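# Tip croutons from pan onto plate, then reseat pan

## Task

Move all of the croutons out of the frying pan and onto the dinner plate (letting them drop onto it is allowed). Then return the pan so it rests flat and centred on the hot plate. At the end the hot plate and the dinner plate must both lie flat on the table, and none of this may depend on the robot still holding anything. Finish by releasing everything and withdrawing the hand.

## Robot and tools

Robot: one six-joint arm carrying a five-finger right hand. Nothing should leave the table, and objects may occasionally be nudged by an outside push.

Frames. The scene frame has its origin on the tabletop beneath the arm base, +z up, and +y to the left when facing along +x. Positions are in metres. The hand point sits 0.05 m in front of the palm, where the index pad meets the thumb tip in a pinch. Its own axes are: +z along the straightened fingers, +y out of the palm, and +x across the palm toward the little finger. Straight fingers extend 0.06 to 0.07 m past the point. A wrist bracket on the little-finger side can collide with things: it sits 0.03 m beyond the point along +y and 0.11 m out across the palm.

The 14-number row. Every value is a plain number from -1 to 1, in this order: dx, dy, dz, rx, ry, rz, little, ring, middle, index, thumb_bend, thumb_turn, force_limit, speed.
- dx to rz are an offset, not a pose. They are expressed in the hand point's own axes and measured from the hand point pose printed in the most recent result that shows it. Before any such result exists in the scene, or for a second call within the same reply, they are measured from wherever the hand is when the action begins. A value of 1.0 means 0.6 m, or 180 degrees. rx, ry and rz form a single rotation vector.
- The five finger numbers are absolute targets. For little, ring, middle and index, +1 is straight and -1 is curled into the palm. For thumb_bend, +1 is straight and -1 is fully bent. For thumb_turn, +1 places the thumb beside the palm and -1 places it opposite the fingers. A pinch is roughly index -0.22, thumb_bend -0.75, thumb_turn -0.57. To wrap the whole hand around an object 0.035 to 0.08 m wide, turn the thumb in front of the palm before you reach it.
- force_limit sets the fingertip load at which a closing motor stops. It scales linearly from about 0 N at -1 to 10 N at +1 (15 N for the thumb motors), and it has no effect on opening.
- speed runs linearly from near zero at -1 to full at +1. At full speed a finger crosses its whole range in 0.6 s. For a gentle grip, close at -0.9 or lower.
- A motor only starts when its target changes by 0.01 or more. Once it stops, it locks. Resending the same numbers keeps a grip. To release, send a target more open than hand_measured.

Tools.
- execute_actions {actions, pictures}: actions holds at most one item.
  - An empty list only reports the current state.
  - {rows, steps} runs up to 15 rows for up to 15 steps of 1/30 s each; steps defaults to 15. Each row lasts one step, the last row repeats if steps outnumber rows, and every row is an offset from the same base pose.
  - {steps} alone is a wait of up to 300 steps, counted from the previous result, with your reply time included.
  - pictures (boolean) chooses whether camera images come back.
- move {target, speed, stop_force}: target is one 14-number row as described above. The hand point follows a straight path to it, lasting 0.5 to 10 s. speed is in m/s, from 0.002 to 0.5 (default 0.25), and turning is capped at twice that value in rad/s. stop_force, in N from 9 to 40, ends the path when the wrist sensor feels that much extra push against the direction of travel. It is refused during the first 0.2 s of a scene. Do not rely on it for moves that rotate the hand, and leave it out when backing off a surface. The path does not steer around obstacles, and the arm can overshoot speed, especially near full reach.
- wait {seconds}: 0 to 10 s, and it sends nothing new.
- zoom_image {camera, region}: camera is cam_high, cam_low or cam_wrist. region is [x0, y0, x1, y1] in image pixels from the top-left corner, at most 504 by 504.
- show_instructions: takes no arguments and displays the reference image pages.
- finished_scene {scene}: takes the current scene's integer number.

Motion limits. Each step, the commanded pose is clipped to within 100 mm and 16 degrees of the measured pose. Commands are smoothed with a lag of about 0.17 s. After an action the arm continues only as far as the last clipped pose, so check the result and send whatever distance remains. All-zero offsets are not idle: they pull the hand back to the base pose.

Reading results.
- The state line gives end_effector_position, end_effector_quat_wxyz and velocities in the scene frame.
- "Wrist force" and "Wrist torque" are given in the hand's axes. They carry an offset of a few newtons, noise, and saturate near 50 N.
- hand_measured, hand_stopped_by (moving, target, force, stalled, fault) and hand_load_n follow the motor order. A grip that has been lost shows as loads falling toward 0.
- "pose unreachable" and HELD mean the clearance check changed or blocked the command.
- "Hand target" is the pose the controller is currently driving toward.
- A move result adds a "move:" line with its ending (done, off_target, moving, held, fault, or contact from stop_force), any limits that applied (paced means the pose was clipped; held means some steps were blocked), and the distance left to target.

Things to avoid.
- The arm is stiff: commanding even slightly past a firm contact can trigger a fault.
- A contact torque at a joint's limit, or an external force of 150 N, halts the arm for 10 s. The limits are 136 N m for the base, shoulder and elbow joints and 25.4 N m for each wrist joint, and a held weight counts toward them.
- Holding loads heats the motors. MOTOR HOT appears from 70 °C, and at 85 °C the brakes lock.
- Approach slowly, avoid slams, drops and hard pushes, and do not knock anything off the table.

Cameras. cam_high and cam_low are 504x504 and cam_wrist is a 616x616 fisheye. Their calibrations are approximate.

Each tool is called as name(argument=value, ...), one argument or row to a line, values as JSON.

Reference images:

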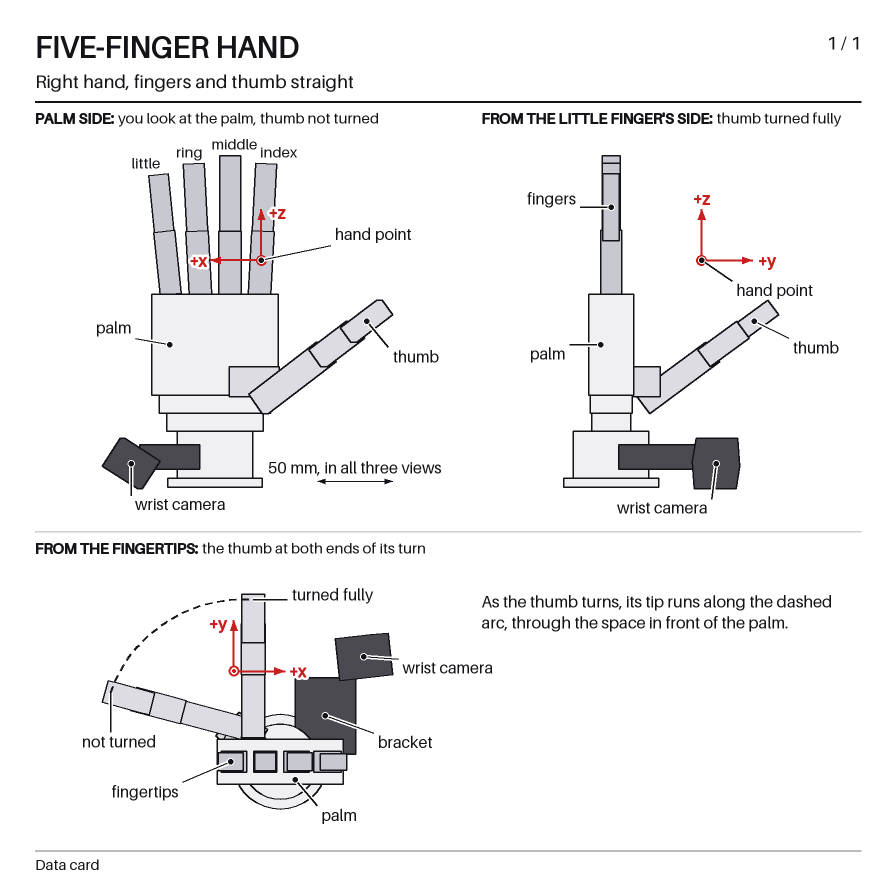

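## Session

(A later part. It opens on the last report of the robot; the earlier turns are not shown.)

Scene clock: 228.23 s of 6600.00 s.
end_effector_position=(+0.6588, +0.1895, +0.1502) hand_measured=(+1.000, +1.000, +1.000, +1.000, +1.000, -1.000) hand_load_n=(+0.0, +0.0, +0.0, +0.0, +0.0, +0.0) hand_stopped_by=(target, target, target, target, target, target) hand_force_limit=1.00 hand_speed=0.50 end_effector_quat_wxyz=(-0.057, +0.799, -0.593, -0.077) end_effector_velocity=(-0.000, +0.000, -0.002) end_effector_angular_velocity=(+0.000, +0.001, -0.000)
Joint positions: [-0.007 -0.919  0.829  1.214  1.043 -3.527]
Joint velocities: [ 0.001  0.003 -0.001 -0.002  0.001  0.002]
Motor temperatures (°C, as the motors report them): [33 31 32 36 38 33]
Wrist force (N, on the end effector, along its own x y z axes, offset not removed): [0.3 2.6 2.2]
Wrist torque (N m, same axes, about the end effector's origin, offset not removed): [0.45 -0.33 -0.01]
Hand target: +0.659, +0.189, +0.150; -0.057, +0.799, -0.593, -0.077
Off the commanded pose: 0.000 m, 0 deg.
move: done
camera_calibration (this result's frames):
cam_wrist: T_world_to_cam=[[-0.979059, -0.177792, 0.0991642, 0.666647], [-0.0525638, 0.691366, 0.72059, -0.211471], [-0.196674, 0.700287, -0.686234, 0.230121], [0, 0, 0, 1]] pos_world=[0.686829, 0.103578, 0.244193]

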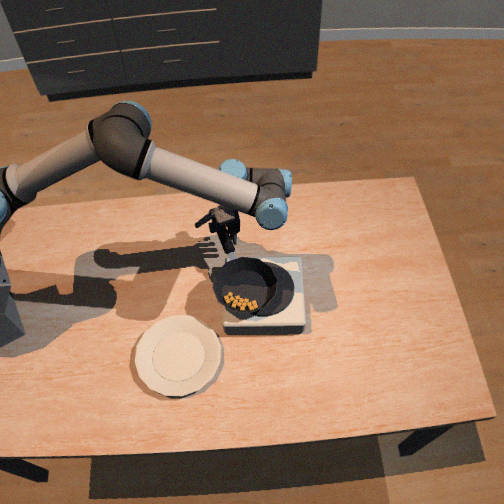

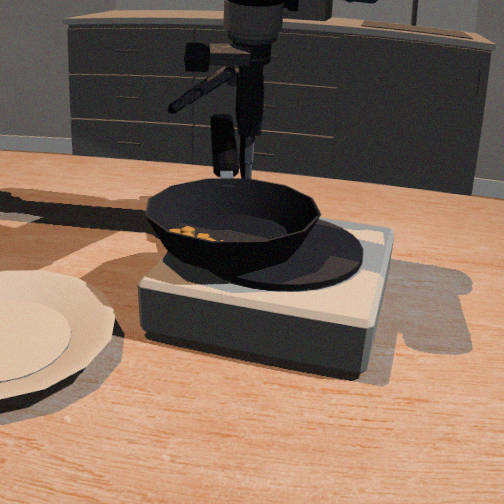

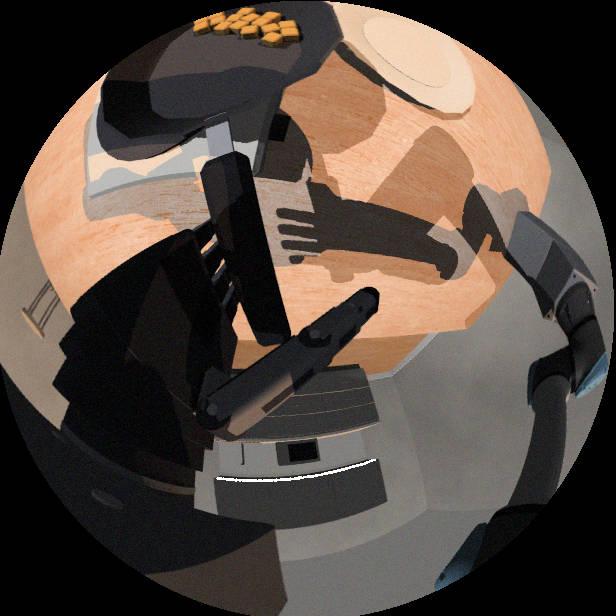

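move(
  target=[0.033,-0.013,0.02,0,0,0,1,1,1,1,1,-1,1,0.5],
  speed=0.08,
)

move(
  target=[0,0,0.065,0,0,0,0.5,0.5,0.5,0.5,1,-1,1,-0.7],
  speed=0.04,
  stop_force=10,
)

zoom_image(
  camera="cam_low",
  region=[150, 60, 310, 200],
)

Scene clock: 234.97 s of 6600.00 s.
end_effector_position=(+0.6711, +0.1754, +0.1348) hand_measured=(+1.000, +1.000, +1.000, +1.000, +1.000, -1.000) hand_load_n=(+0.0, +0.0, +0.0, +0.0, +0.0, +0.0) hand_stopped_by=(target, target, target, target, target, target) hand_force_limit=1.00 hand_speed=0.50 end_effector_quat_wxyz=(-0.057, +0.799, -0.593, -0.077) end_effector_velocity=(+0.001, -0.001, -0.002) end_effector_angular_velocity=(-0.000, +0.001, +0.000)
Joint positions: [-0.019 -0.858  0.753  1.235  1.037 -3.54 ]
Joint velocities: [-0.001  0.007 -0.009  0.004 -0.    -0.001]
Motor temperatures (°C, as the motors report them): [33 31 32 36 38 33]
Wrist force (N, on the end effector, along its own x y z axes, offset not removed): [2.6 -0.7 0.6]
Wrist torque (N m, same axes, about the end effector's origin, offset not removed): [0.11 -0.49 0.20]
Hand target: +0.671, +0.175, +0.135; -0.057, +0.799, -0.593, -0.077
Off the commanded pose: 0.000 m, 0 deg.
After step 90, 2.90 s passed at rest.
move: done
camera_calibration (this result's frames):
cam_wrist: T_world_to_cam=[[-0.979068, -0.177782, 0.0990962, 0.677717], [-0.0526092, 0.691376, 0.720578, -0.189943], [-0.196619, 0.700281, -0.686256, 0.231723], [0, 0, 0, 1]] pos_world=[0.699099, 0.0895368, 0.228731]

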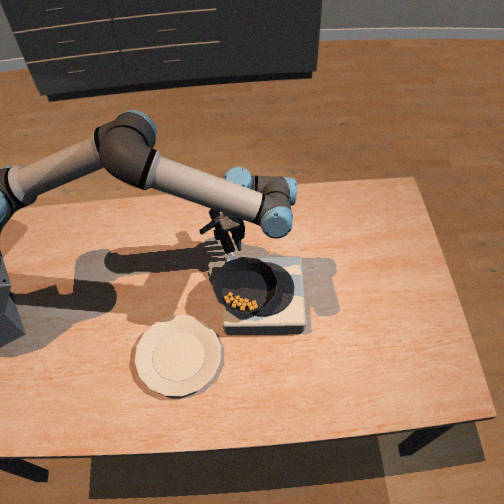

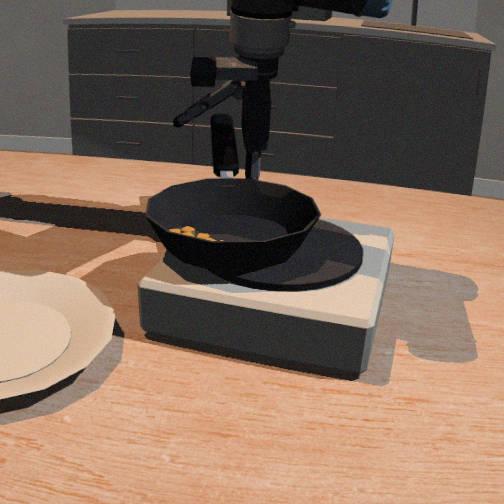

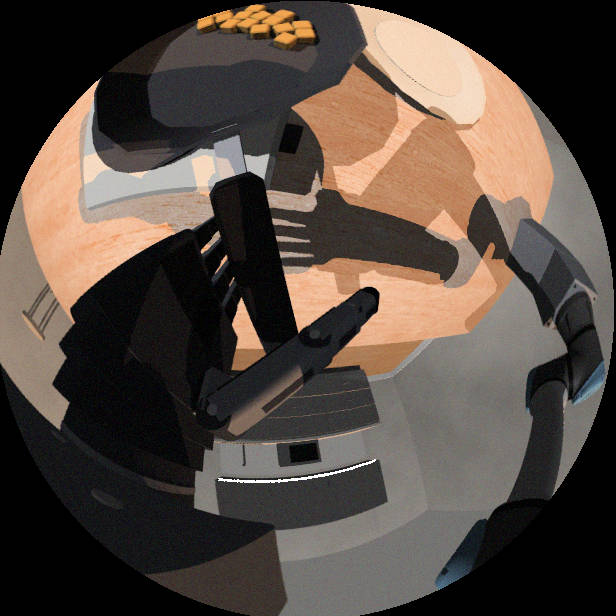

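Scene clock: 236.30 s of 6600.00 s.
end_effector_position=(+0.6689, +0.1825, +0.0966) hand_measured=(+0.500, +0.500, +0.500, +0.500, +1.000, -1.000) hand_load_n=(+0.0, +0.0, +0.0, +0.0, +0.0, +0.0) hand_stopped_by=(target, target, target, target, target, target) hand_force_limit=1.00 hand_speed=-0.70 end_effector_quat_wxyz=(-0.057, +0.799, -0.593, -0.077) end_effector_velocity=(-0.000, +0.000, -0.001) end_effector_angular_velocity=(-0.000, +0.000, -0.000)
Joint positions: [ 0.014 -0.804  0.732  1.184  1.052 -3.505]
Joint velocities: [ 0.001  0.002 -0.001 -0.002  0.001  0.001]
Motor temperatures (°C, as the motors report them): [33 31 32 36 38 33]
Wrist force (N, on the end effector, along its own x y z axes, offset not removed): [3.4 0.8 -0.6]
Wrist torque (N m, same axes, about the end effector's origin, offset not removed): [0.19 -0.43 0.22]
Hand target: +0.669, +0.183, +0.096; -0.057, +0.799, -0.593, -0.077
Off the commanded pose: 0.000 m, 0 deg.
move: done
camera_calibration (this result's frames):
cam_wrist: T_world_to_cam=[[-0.979078, -0.177761, 0.0990345, 0.680661], [-0.0526317, 0.69135, 0.720601, -0.167494], [-0.196562, 0.700312, -0.686241, 0.200107], [0, 0, 0, 1]] pos_world=[0.696938, 0.0966542, 0.190609]

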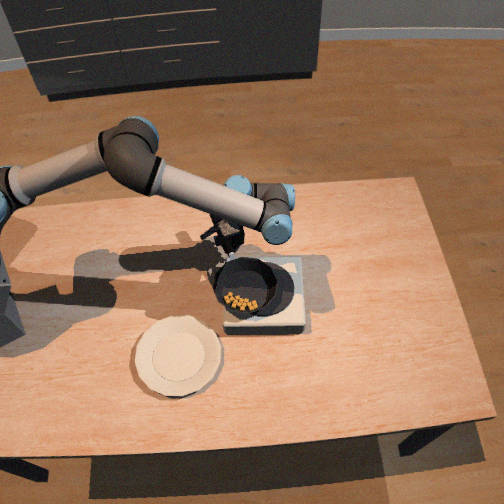

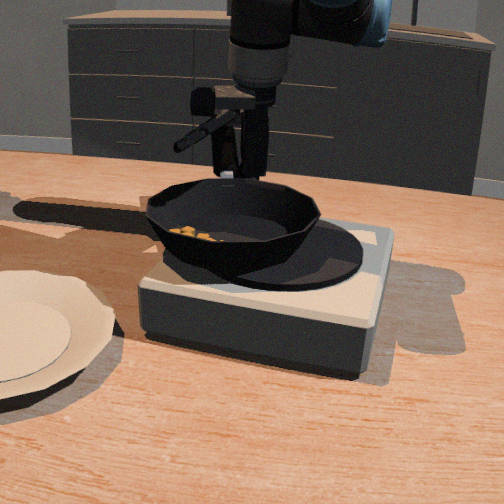

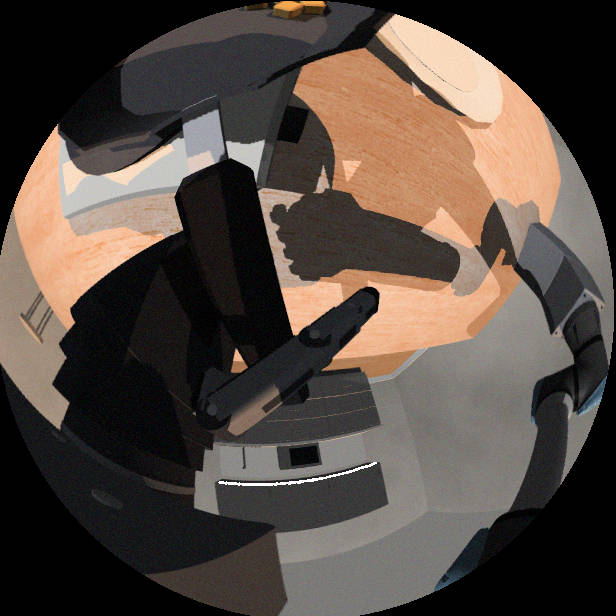

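Region (150, 60, 310, 200) of cam_low's 504x504 image, scaled by 3.150, with more detail than that image has; it fills the top 441 rows of this view, and the rest is white.

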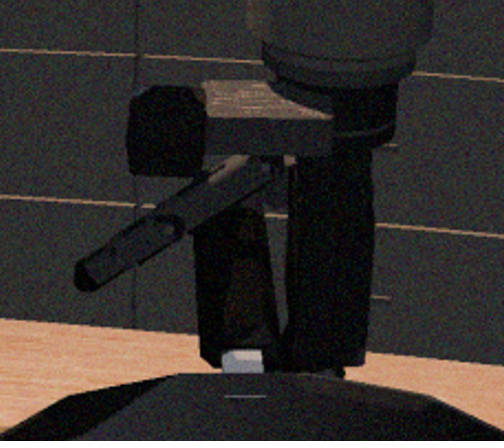

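move(
  target=[0,0.007,0.012,0,0,0,-0.4,-0.4,0.1,0.1,-1,-1,0.3,-0.4],
  speed=0.03,
)

move(
  target=[0,0,0,0,0,0,-1,-1,-1,-1,-1,-1,1,-0.5],
)

zoom_image(
  camera="cam_low",
  region=[150, 60, 310, 200],
)

Scene clock: 242.93 s of 6600.00 s.
end_effector_position=(+0.6645, +0.1826, +0.0896) hand_measured=(-0.400, -0.400, +0.100, +0.100, -0.414, -1.000) hand_load_n=(+0.0, +0.0, +0.0, +0.0, +9.0, +1.0) hand_stopped_by=(target, target, target, target, force, target) hand_force_limit=0.30 hand_speed=-0.40 end_effector_quat_wxyz=(-0.057, +0.799, -0.593, -0.077) end_effector_velocity=(-0.000, -0.000, +0.000) end_effector_angular_velocity=(-0.000, +0.000, -0.000)
Joint positions: [ 0.018 -0.805  0.755  1.161  1.053 -3.501]
Joint velocities: [-0. -0.  0.  0.  0.  0.]
Motor temperatures (°C, as the motors report them): [33 31 32 36 38 33]
Wrist force (N, on the end effector, along its own x y z axes, offset not removed): [0.2 -1.1 0.4]
Wrist torque (N m, same axes, about the end effector's origin, offset not removed): [-0.21 -0.15 0.36]
Hand target: +0.665, +0.183, +0.090; -0.057, +0.799, -0.593, -0.077
Off the commanded pose: 0.000 m, 0 deg.
After step 90, 1.10 s passed at rest.
move: done
camera_calibration (this result's frames):
cam_wrist: T_world_to_cam=[[-0.979083, -0.17773, 0.0990393, 0.677055], [-0.0526076, 0.691356, 0.720596, -0.162725], [-0.196543, 0.700313, -0.686245, 0.194304], [0, 0, 0, 1]] pos_world=[0.692522, 0.09676, 0.183544]

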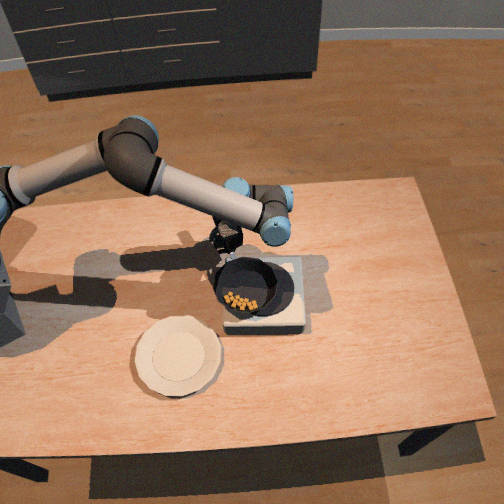

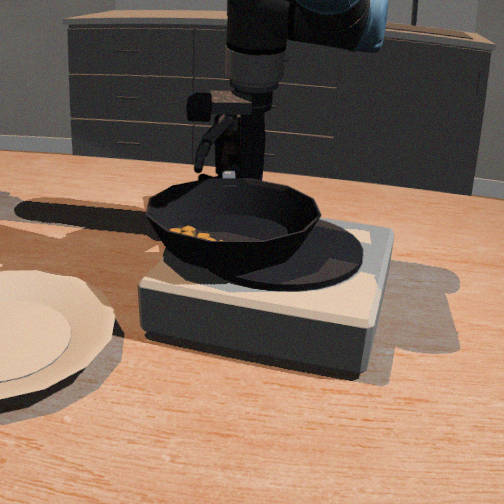

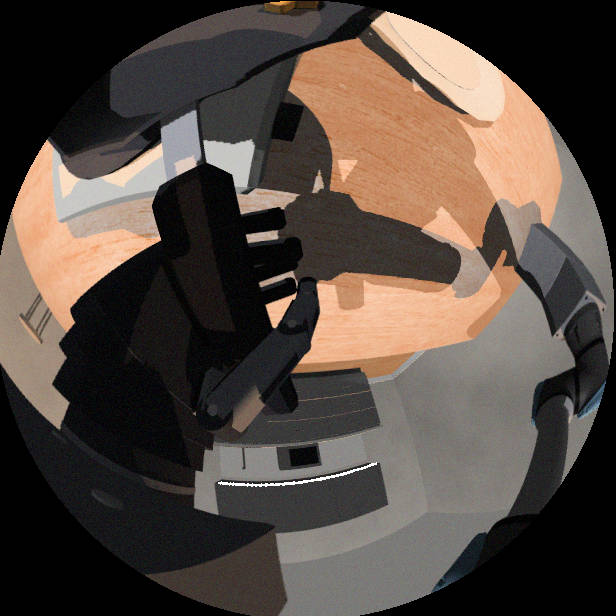

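Scene clock: 243.93 s of 6600.00 s.
end_effector_position=(+0.6645, +0.1826, +0.0896) hand_measured=(-1.000, -0.974, -0.280, -0.376, -0.412, -1.000) hand_load_n=(+3.5, +11.5, +9.5, +11.5, +11.0, -2.0) hand_stopped_by=(target, force, force, force, force, target) hand_force_limit=1.00 hand_speed=-0.50 end_effector_quat_wxyz=(-0.057, +0.799, -0.593, -0.077) end_effector_velocity=(+0.000, +0.000, +0.000) end_effector_angular_velocity=(+0.000, -0.000, +0.000)
Joint positions: [ 0.018 -0.805  0.755  1.161  1.053 -3.501]
Joint velocities: [-0. -0.  0. -0. -0. -0.]
Motor temperatures (°C, as the motors report them): [33 31 32 36 38 33]
Wrist force (N, on the end effector, along its own x y z axes, offset not removed): [-2.3 3.5 -0.3]
Wrist torque (N m, same axes, about the end effector's origin, offset not removed): [0.64 0.22 -0.19]
Hand target: +0.665, +0.183, +0.090; -0.057, +0.799, -0.593, -0.077
Off the commanded pose: 0.000 m, 0 deg.
move: done
camera_calibration (this result's frames):
cam_wrist: T_world_to_cam=[[-0.979083, -0.17773, 0.0990393, 0.677055], [-0.0526075, 0.691356, 0.720596, -0.162725], [-0.196543, 0.700313, -0.686245, 0.194304], [0, 0, 0, 1]] pos_world=[0.692522, 0.0967599, 0.183544]

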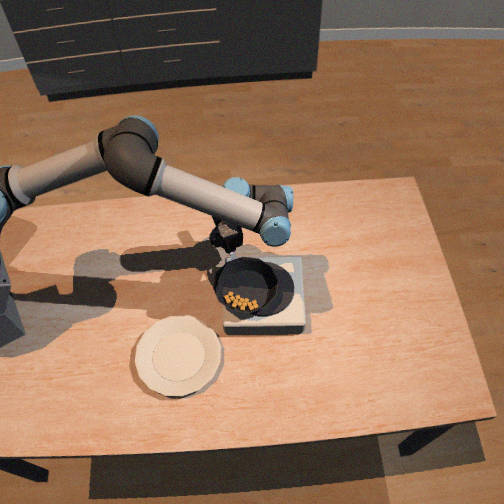

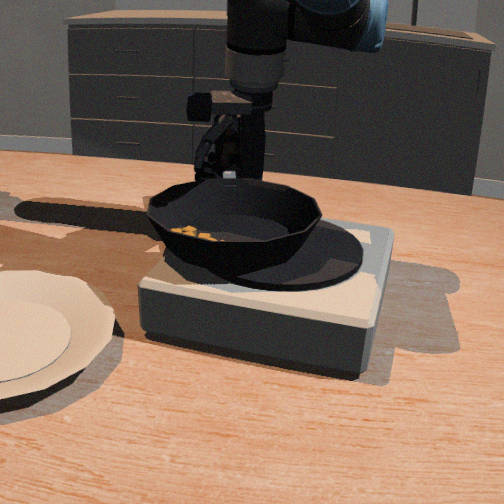

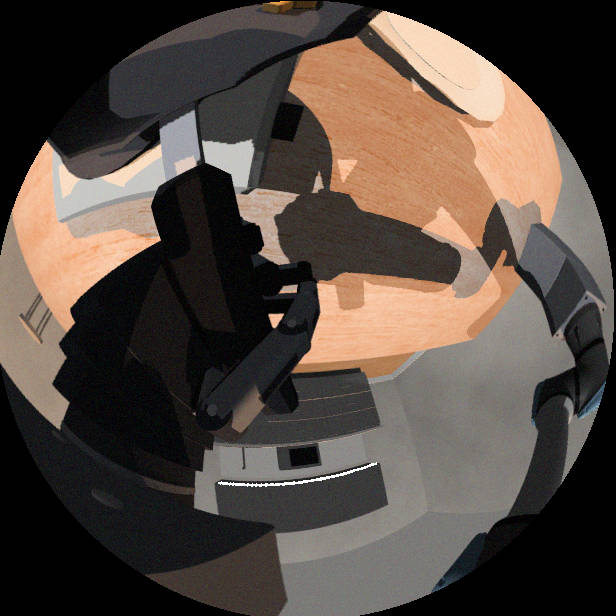

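Region (150, 60, 310, 200) of cam_low's 504x504 image, scaled by 3.150, with more detail than that image has; it fills the top 441 rows of this view, and the rest is white.

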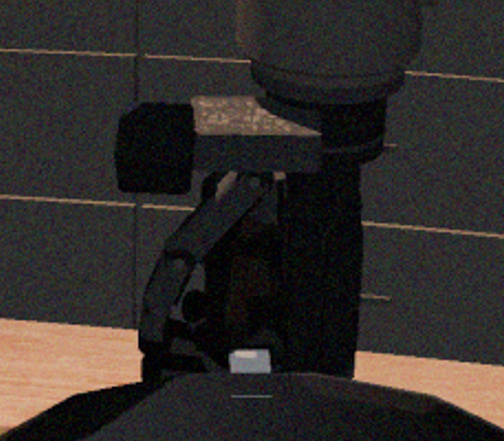

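move(
  target=[0,0,0,0,0,0,-1,-1,0.1,0.1,-1,-1,1,-0.5],
)

move(
  target=[-0.01,0,-0.05,0,0,0,-1,-1,0.1,0.1,-0.95,-1,1,-0.5],
  speed=0.02,
)

Scene clock: 248.87 s of 6600.00 s.
end_effector_position=(+0.6645, +0.1826, +0.0896) hand_measured=(-1.000, -0.974, +0.100, +0.100, -0.412, -1.000) hand_load_n=(+3.5, +11.5, +0.0, +0.0, +9.0, -0.5) hand_stopped_by=(target, force, target, target, force, target) hand_force_limit=1.00 hand_speed=-0.50 end_effector_quat_wxyz=(-0.057, +0.799, -0.593, -0.077) end_effector_velocity=(+0.000, -0.000, +0.000) end_effector_angular_velocity=(-0.001, -0.001, -0.000)
Joint positions: [ 0.018 -0.805  0.755  1.161  1.053 -3.501]
Joint velocities: [-0.    -0.    -0.001 -0.     0.     0.   ]
Motor temperatures (°C, as the motors report them): [33 31 32 36 38 33]
Wrist force (N, on the end effector, along its own x y z axes, offset not removed): [3.4 -1.9 1.3]
Wrist torque (N m, same axes, about the end effector's origin, offset not removed): [-0.53 -0.86 0.35]
Hand target: +0.665, +0.183, +0.090; -0.057, +0.799, -0.593, -0.077
Off the commanded pose: 0.000 m, 0 deg.
After step 90, 1.07 s passed at rest.
move: done
camera_calibration (this result's frames):
cam_wrist: T_world_to_cam=[[-0.979083, -0.17773, 0.0990392, 0.677055], [-0.0526078, 0.691356, 0.720596, -0.162725], [-0.196543, 0.700313, -0.686245, 0.194304], [0, 0, 0, 1]] pos_world=[0.692522, 0.0967601, 0.183544]

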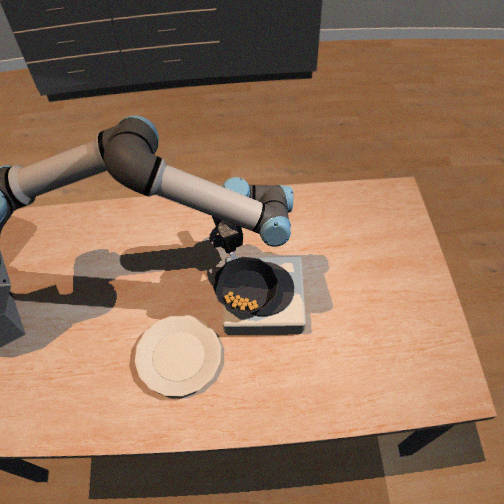

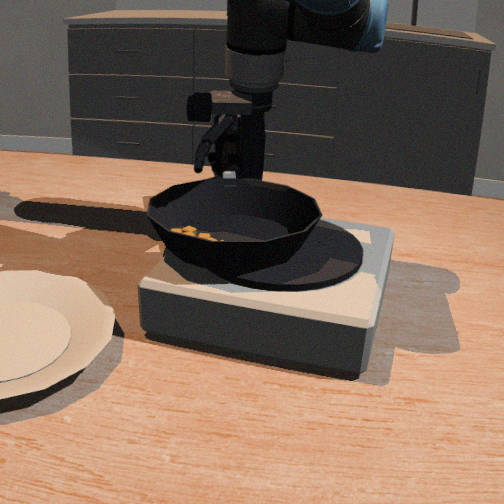

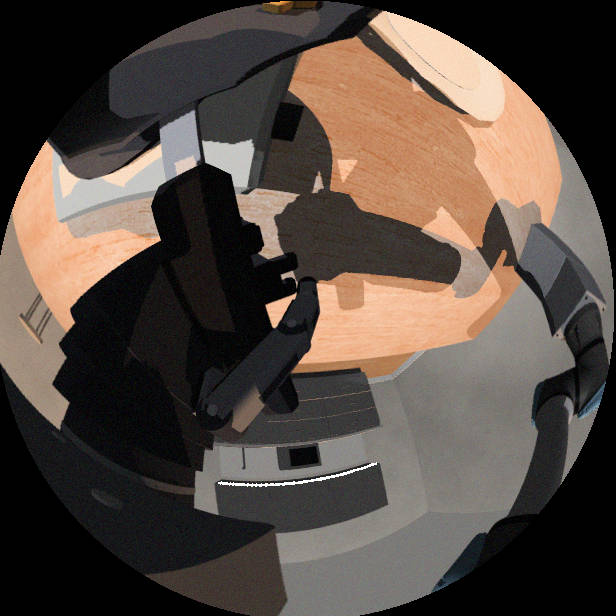

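Scene clock: 250.70 s of 6600.00 s.
end_effector_position=(+0.6645, +0.1828, +0.1200) hand_measured=(-0.998, -0.974, +0.100, +0.100, -0.480, -1.000) hand_load_n=(+4.5, +12.0, +0.0, +0.0, +14.5, +0.5) hand_stopped_by=(target, force, target, target, force, target) hand_force_limit=1.00 hand_speed=-0.50 end_effector_quat_wxyz=(-0.057, +0.799, -0.593, -0.077) end_effector_velocity=(+0.000, +0.000, +0.002) end_effector_angular_velocity=(+0.000, -0.000, +0.000)
Joint positions: [ 0.001 -0.856  0.781  1.194  1.046 -3.519]
Joint velocities: [-0.001 -0.002  0.001  0.002 -0.001 -0.001]
Motor temperatures (°C, as the motors report them): [33 31 32 36 38 33]
Wrist force (N, on the end effector, along its own x y z axes, offset not removed): [-0.6 2.5 9.7]
Wrist torque (N m, same axes, about the end effector's origin, offset not removed): [-0.01 -0.93 -0.08]
Hand target: +0.664, +0.183, +0.120; -0.057, +0.799, -0.593, -0.077
Off the commanded pose: 0.000 m, 0 deg.
move: done
camera_calibration (this result's frames):
cam_wrist: T_world_to_cam=[[-0.979078, -0.177741, 0.0990696, 0.674025], [-0.0525968, 0.691369, 0.720584, -0.184759], [-0.196571, 0.700297, -0.686253, 0.215109], [0, 0, 0, 1]] pos_world=[0.69249, 0.0968983, 0.213978]

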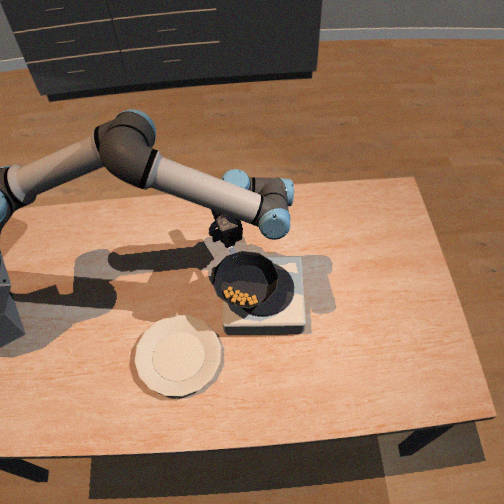

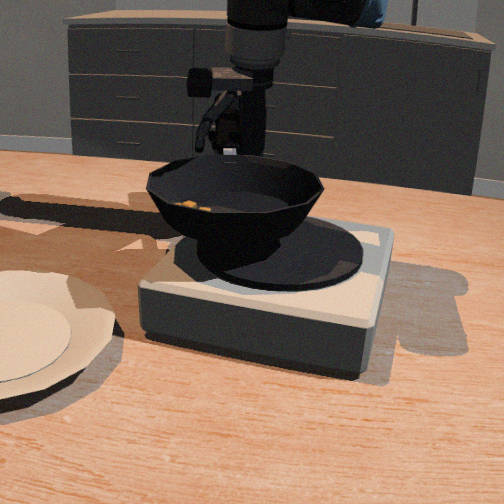

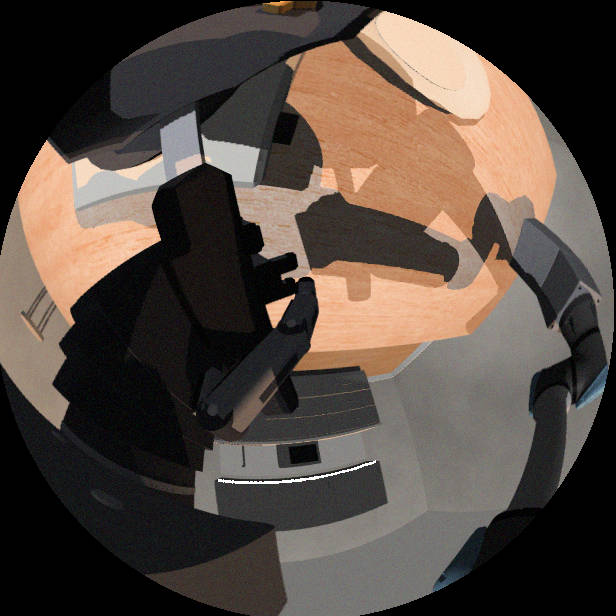

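move(
  target=[0.393,0.145,-0.331,0.113,0,0.583,-1,-1,0.1,0.1,-0.95,-1,1,-0.5],
  speed=0.2,
)

Scene clock: 272.93 s of 6600.00 s.
end_effector_position=(+0.6591, -0.1002, +0.2694) hand_measured=(-0.998, -0.974, +0.100, +0.100, -0.480, -1.000) hand_load_n=(+4.5, +12.0, +0.0, +0.0, +14.5, +0.5) hand_stopped_by=(target, force, target, target, force, target) hand_force_limit=1.00 hand_speed=-0.50 end_effector_quat_wxyz=(+0.094, +0.000, +0.996, -0.000) end_effector_velocity=(-0.000, -0.001, +0.001) end_effector_angular_velocity=(+0.000, +0.001, -0.010)
Joint positions: [-0.708 -1.17   1.401  0.994  0.841 -2.263]
Joint velocities: [-0.002 -0.001  0.002  0.001  0.001  0.008]
Motor temperatures (°C, as the motors report them): [33 31 32 36 38 33]
Wrist force (N, on the end effector, along its own x y z axes, offset not removed): [1.6 -1.1 4.3]
Wrist torque (N m, same axes, about the end effector's origin, offset not removed): [-0.10 -1.17 -0.10]
Hand target: +0.659, -0.100, +0.269; +0.094, +0.000, +0.996, -0.000
Off the commanded pose: 0.001 m, 0 deg.
After step 90, 14.10 s passed at rest.
move: done
camera_calibration (this result's frames):
cam_wrist: T_world_to_cam=[[0.113876, 0.988686, 0.0976378, 0.00055263], [0.679129, -0.149196, 0.718696, -0.663065], [0.725131, -0.0155334, -0.688435, -0.163894], [0, 0, 0, 1]] pos_world=[0.569089, -0.102019, 0.363658]

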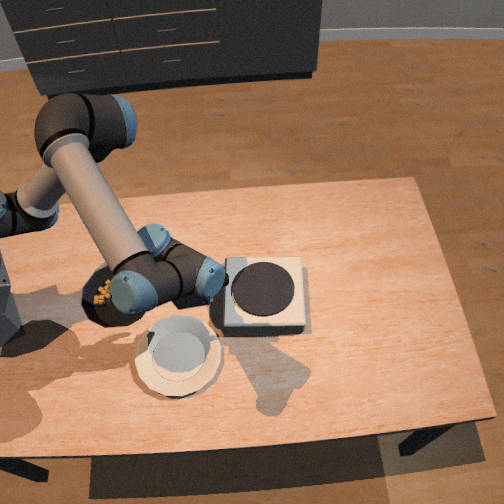

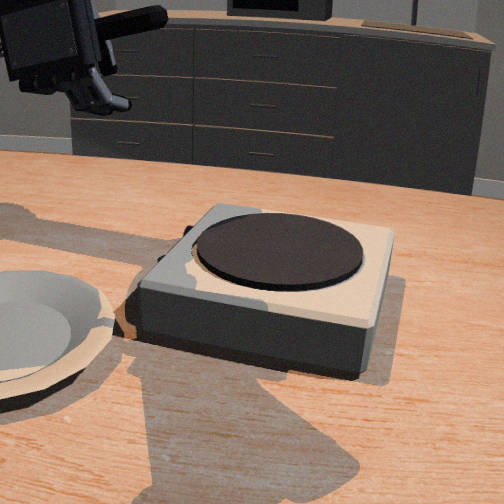

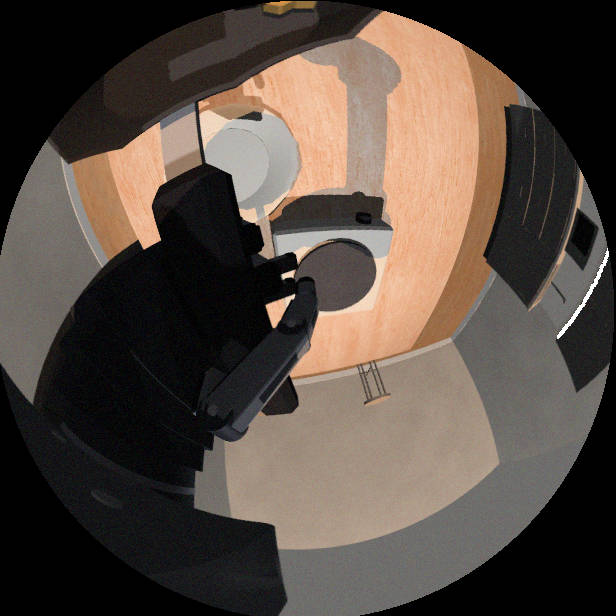

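move(
  target=[-0.21,-0.092,0.057,0,-0.25,0,-1,-1,0.1,0.1,-0.95,-1,1,-0.5],
  speed=0.12,
)

Scene clock: 281.57 s of 6600.00 s.
end_effector_position=(+0.7894, -0.1555, +0.2597) hand_measured=(-0.998, -0.974, +0.100, +0.100, -0.480, -1.000) hand_load_n=(+4.5, +12.0, +0.0, +0.0, +14.5, +0.5) hand_stopped_by=(target, force, target, target, force, target) hand_force_limit=1.00 hand_speed=-0.50 end_effector_quat_wxyz=(+0.468, +0.000, +0.884, -0.000) end_effector_velocity=(+0.002, -0.001, -0.001) end_effector_angular_velocity=(+0.000, -0.013, -0.001)
Joint positions: [-0.64  -1.183  1.599 -0.372  0.699 -1.335]
Joint velocities: [ 0.003  0.003  0.004 -0.026  0.006  0.015]
Motor temperatures (°C, as the motors report them): [33 31 32 36 38 33]
Wrist force (N, on the end effector, along its own x y z axes, offset not removed): [4.9 2.9 5.2]
Wrist torque (N m, same axes, about the end effector's origin, offset not removed): [0.55 -0.84 0.30]
Hand target: +0.790, -0.156, +0.260; +0.469, +0.000, +0.883, -0.000
Off the commanded pose: 0.000 m, 0 deg.
After step 90, 1.97 s passed at rest.
move: done
camera_calibration (this result's frames):
cam_wrist: T_world_to_cam=[[0.0123218, 0.988714, 0.149309, 0.108105], [-0.0278481, -0.148923, 0.988457, -0.264739], [0.999536, -0.0163376, 0.0256988, -0.668157], [0, 0, 0, 1]] pos_world=[0.659143, -0.157227, 0.262713]

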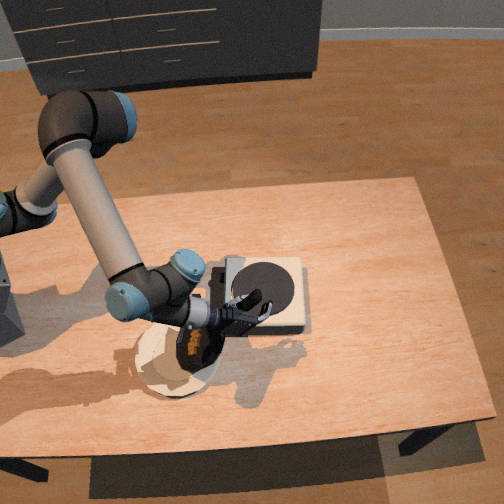

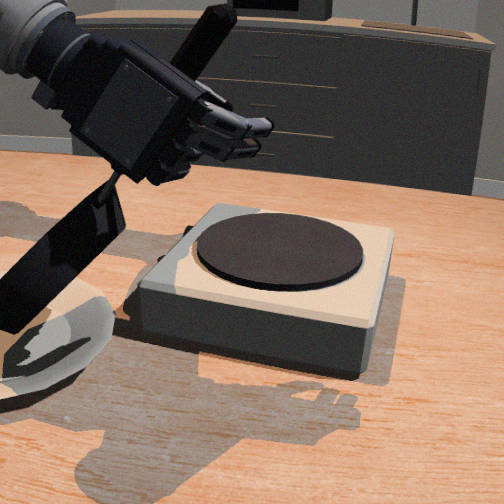

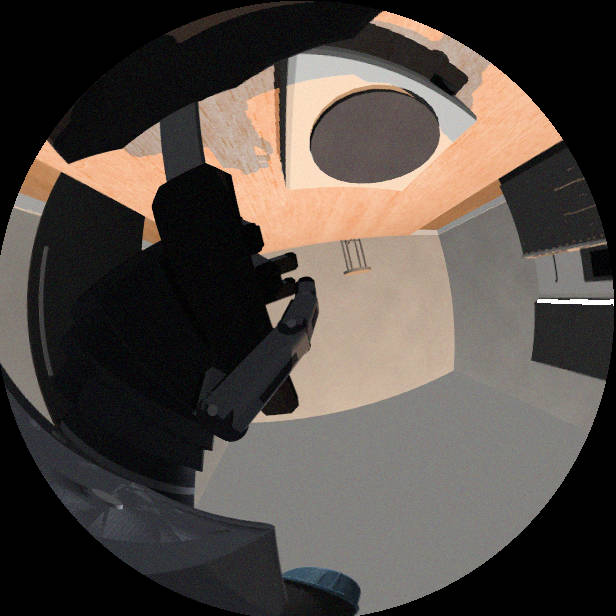

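move(
  target=[-0.024,0,-0.143,0,-0.111,0,-1,-1,0.1,0.1,-0.95,-1,1,-0.5],
  speed=0.08,
)

zoom_image(
  camera="cam_high",
  region=[110, 280, 250, 420],
)

Scene clock: 289.10 s of 6600.00 s.
end_effector_position=(+0.7267, -0.1556, +0.3198) hand_measured=(-0.998, -0.974, +0.100, +0.100, -0.480, -1.000) hand_load_n=(+4.0, +12.0, +0.0, +0.0, +14.5, +0.5) hand_stopped_by=(target, force, target, target, force, target) hand_force_limit=1.00 hand_speed=-0.50 end_effector_quat_wxyz=(+0.614, +0.000, +0.789, -0.000) end_effector_velocity=(-0.001, -0.000, +0.001) end_effector_angular_velocity=(-0.001, -0.009, +0.001)
Joint positions: [-0.718 -1.315  2.01  -1.144  0.768 -0.953]
Joint velocities: [-0.001 -0.     0.006 -0.017  0.003  0.008]
Motor temperatures (°C, as the motors report them): [33 31 32 36 38 33]
Wrist force (N, on the end effector, along its own x y z axes, offset not removed): [8.5 -3.7 0.0]
Wrist torque (N m, same axes, about the end effector's origin, offset not removed): [-0.51 -0.90 0.05]
Hand target: +0.727, -0.156, +0.320; +0.614, +0.000, +0.789, -0.000
Off the commanded pose: 0.000 m, 0 deg.
After step 90, 1.97 s passed at rest.
move: done
camera_calibration (this result's frames):
cam_wrist: T_world_to_cam=[[-0.039204, 0.988752, 0.144334, 0.139049], [-0.363519, -0.14866, 0.919649, -0.0598885], [0.930761, -0.0164143, 0.365258, -0.665613], [0, 0, 0, 1]] pos_world=[0.603208, -0.157313, 0.278128]

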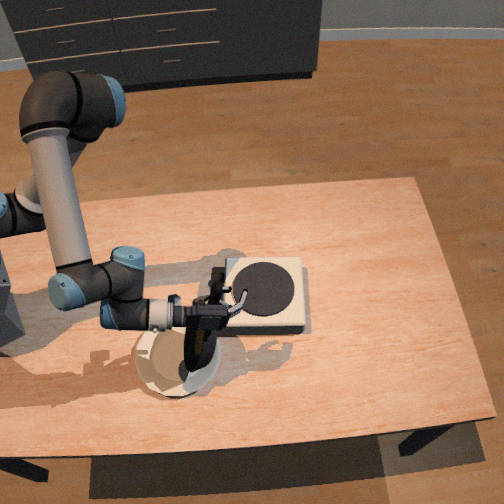

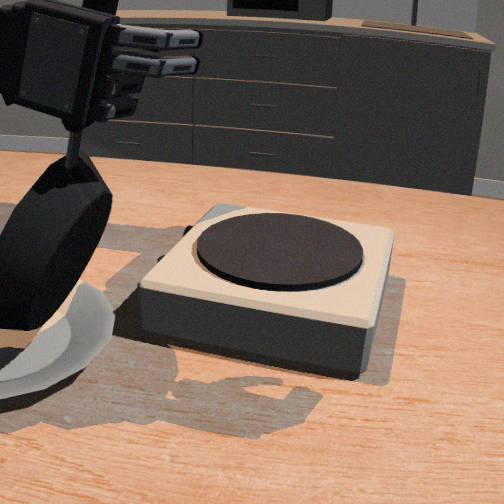

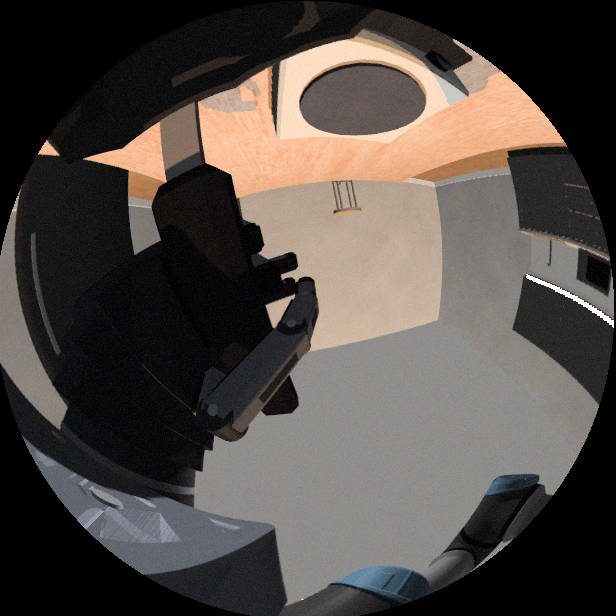

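Region (110, 280, 250, 420) of cam_high's 504x504 image, scaled by 3.600, with more detail than that image has.

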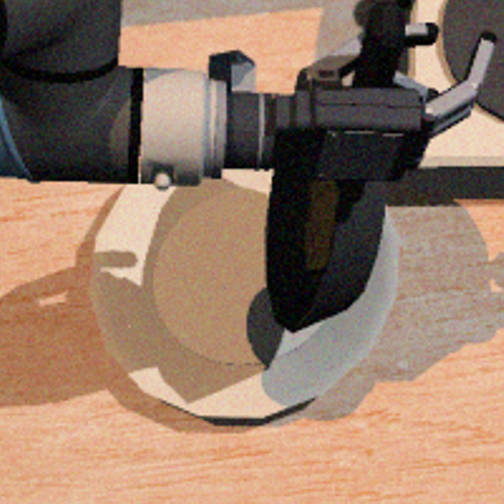

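move(
  target=[-0.01,0,-0.22,0,-0.139,0,-1,-1,0.1,0.1,-0.95,-1,1,-0.5],
  speed=0.045,
)

zoom_image(
  camera="cam_high",
  region=[110, 280, 250, 420],
)

Scene clock: 297.80 s of 6600.00 s.
end_effector_position=(+0.6003, -0.1558, +0.3579) hand_measured=(-0.998, -0.974, +0.100, +0.100, -0.480, -1.000) hand_load_n=(+2.5, +11.5, +0.0, +0.0, +13.5, +1.5) hand_stopped_by=(target, force, target, target, force, target) hand_force_limit=1.00 hand_speed=-0.50 end_effector_quat_wxyz=(+0.770, +0.000, +0.638, -0.000) end_effector_velocity=(-0.002, -0.000, +0.000) end_effector_angular_velocity=(+0.001, -0.005, -0.001)
Joint positions: [-0.795 -1.142  2.382 -2.128  1.018 -0.634]
Joint velocities: [-0.001  0.006  0.003 -0.012  0.004  0.003]
Motor temperatures (°C, as the motors report them): [33 31 32 36 38 33]
Wrist force (N, on the end effector, along its own x y z axes, offset not removed): [7.0 -2.0 -2.7]
Wrist torque (N m, same axes, about the end effector's origin, offset not removed): [-0.15 -0.16 0.20]
Hand target: +0.600, -0.156, +0.358; +0.771, +0.000, +0.637, -0.000
Off the commanded pose: 0.000 m, 0 deg.
After step 90, 0.53 s passed at rest.
move: done
camera_calibration (this result's frames):
cam_wrist: T_world_to_cam=[[-0.0963837, 0.988796, 0.113988, 0.173913], [-0.718112, -0.14838, 0.679925, 0.157755], [0.68922, -0.0163223, 0.724368, -0.54536], [0, 0, 0, 1]] pos_world=[0.505922, -0.157459, 0.267956]

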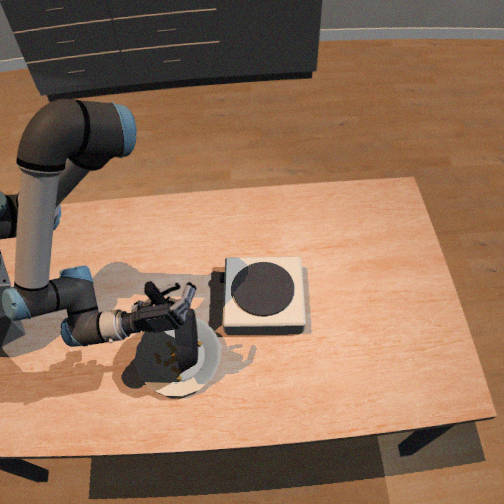

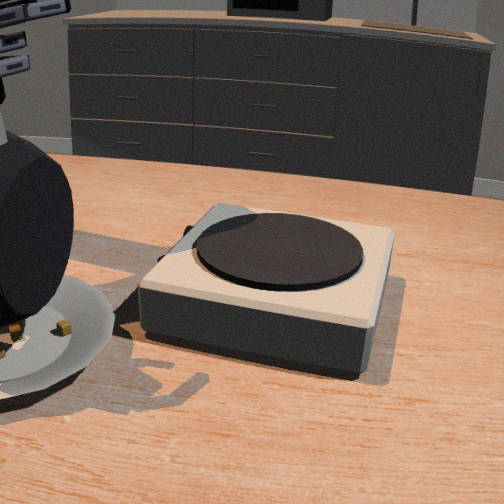

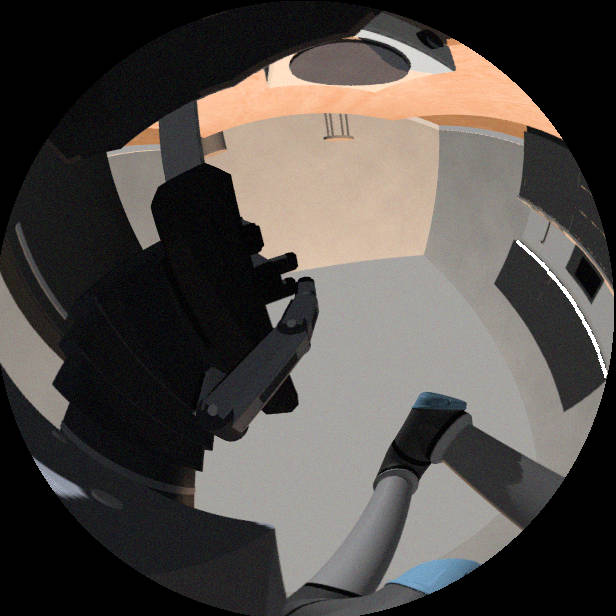

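Region (110, 280, 250, 420) of cam_high's 504x504 image, scaled by 3.600, with more detail than that image has.

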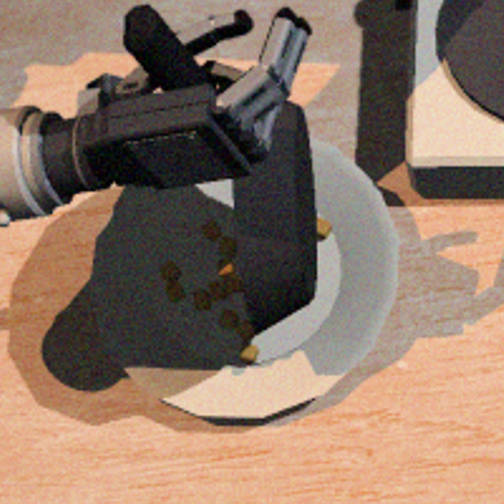

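move(
  target=[0.06,0,0.25,0,0.27,0,-1,-1,0.1,0.1,-0.95,-1,1,-0.5],
  speed=0.25,
)

zoom_image(
  camera="cam_high",
  region=[110, 270, 260, 420],
)

Scene clock: 304.43 s of 6600.00 s.
end_effector_position=(+0.7543, -0.1554, +0.3505) hand_measured=(-0.998, -0.974, +0.100, +0.100, -0.480, -1.000) hand_load_n=(+3.0, +11.5, +0.0, +0.0, +13.5, +1.5) hand_stopped_by=(target, force, target, target, force, target) hand_force_limit=1.00 hand_speed=-0.50 end_effector_quat_wxyz=(+0.440, +0.000, +0.898, -0.000) end_effector_velocity=(+0.000, -0.001, -0.001) end_effector_angular_velocity=(-0.003, +0.014, -0.002)
Joint positions: [-0.795 -1.324  1.602 -0.102  0.533 -1.452]
Joint velocities: [-0.     0.007 -0.016  0.037  0.001 -0.026]
Motor temperatures (°C, as the motors report them): [33 31 32 36 38 33]
Wrist force (N, on the end effector, along its own x y z axes, offset not removed): [6.3 1.9 2.4]
Wrist torque (N m, same axes, about the end effector's origin, offset not removed): [0.42 -1.34 0.15]
Hand target: +0.754, -0.156, +0.351; +0.439, +0.000, +0.898, -0.000
Off the commanded pose: 0.001 m, 0 deg.
After step 90, 1.27 s passed at rest.
move: done
camera_calibration (this result's frames):
cam_wrist: T_world_to_cam=[[0.021546, 0.988682, 0.14847, 0.0881625], [0.0345351, -0.149152, 0.988211, -0.402484], [0.999171, -0.0161646, -0.0373579, -0.613014], [0, 0, 0, 1]] pos_world=[0.624506, -0.157105, 0.361749]

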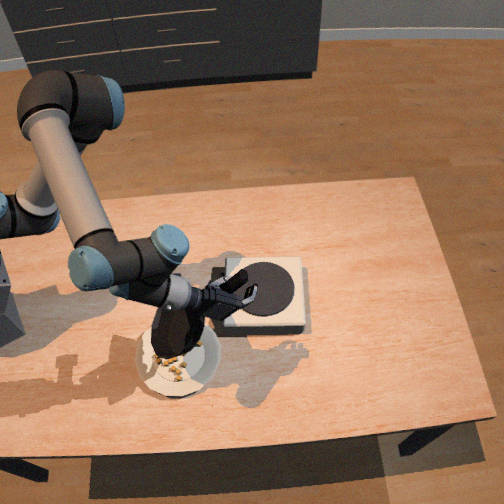

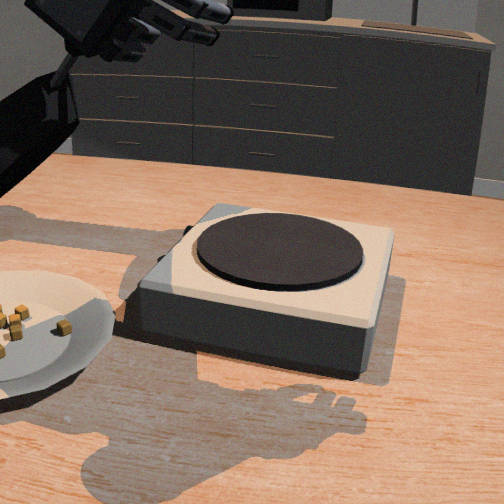

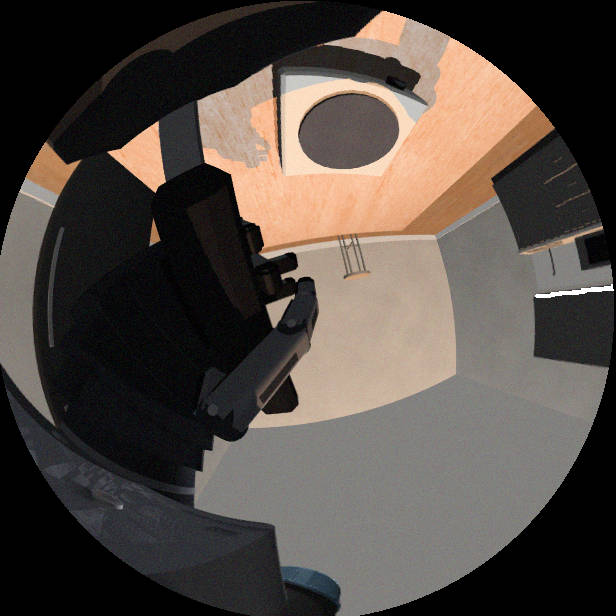

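Region (110, 270, 260, 420) of cam_high's 504x504 image, scaled by 3.360, with more detail than that image has.

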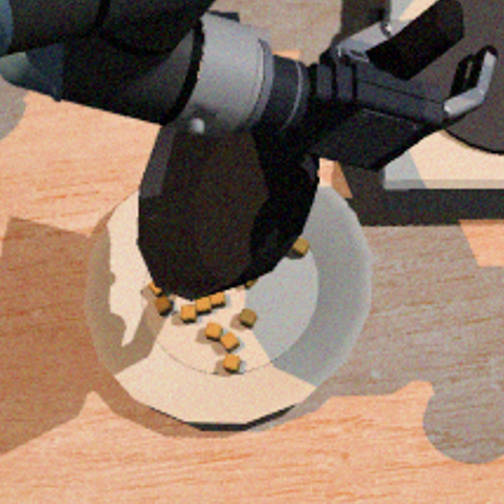

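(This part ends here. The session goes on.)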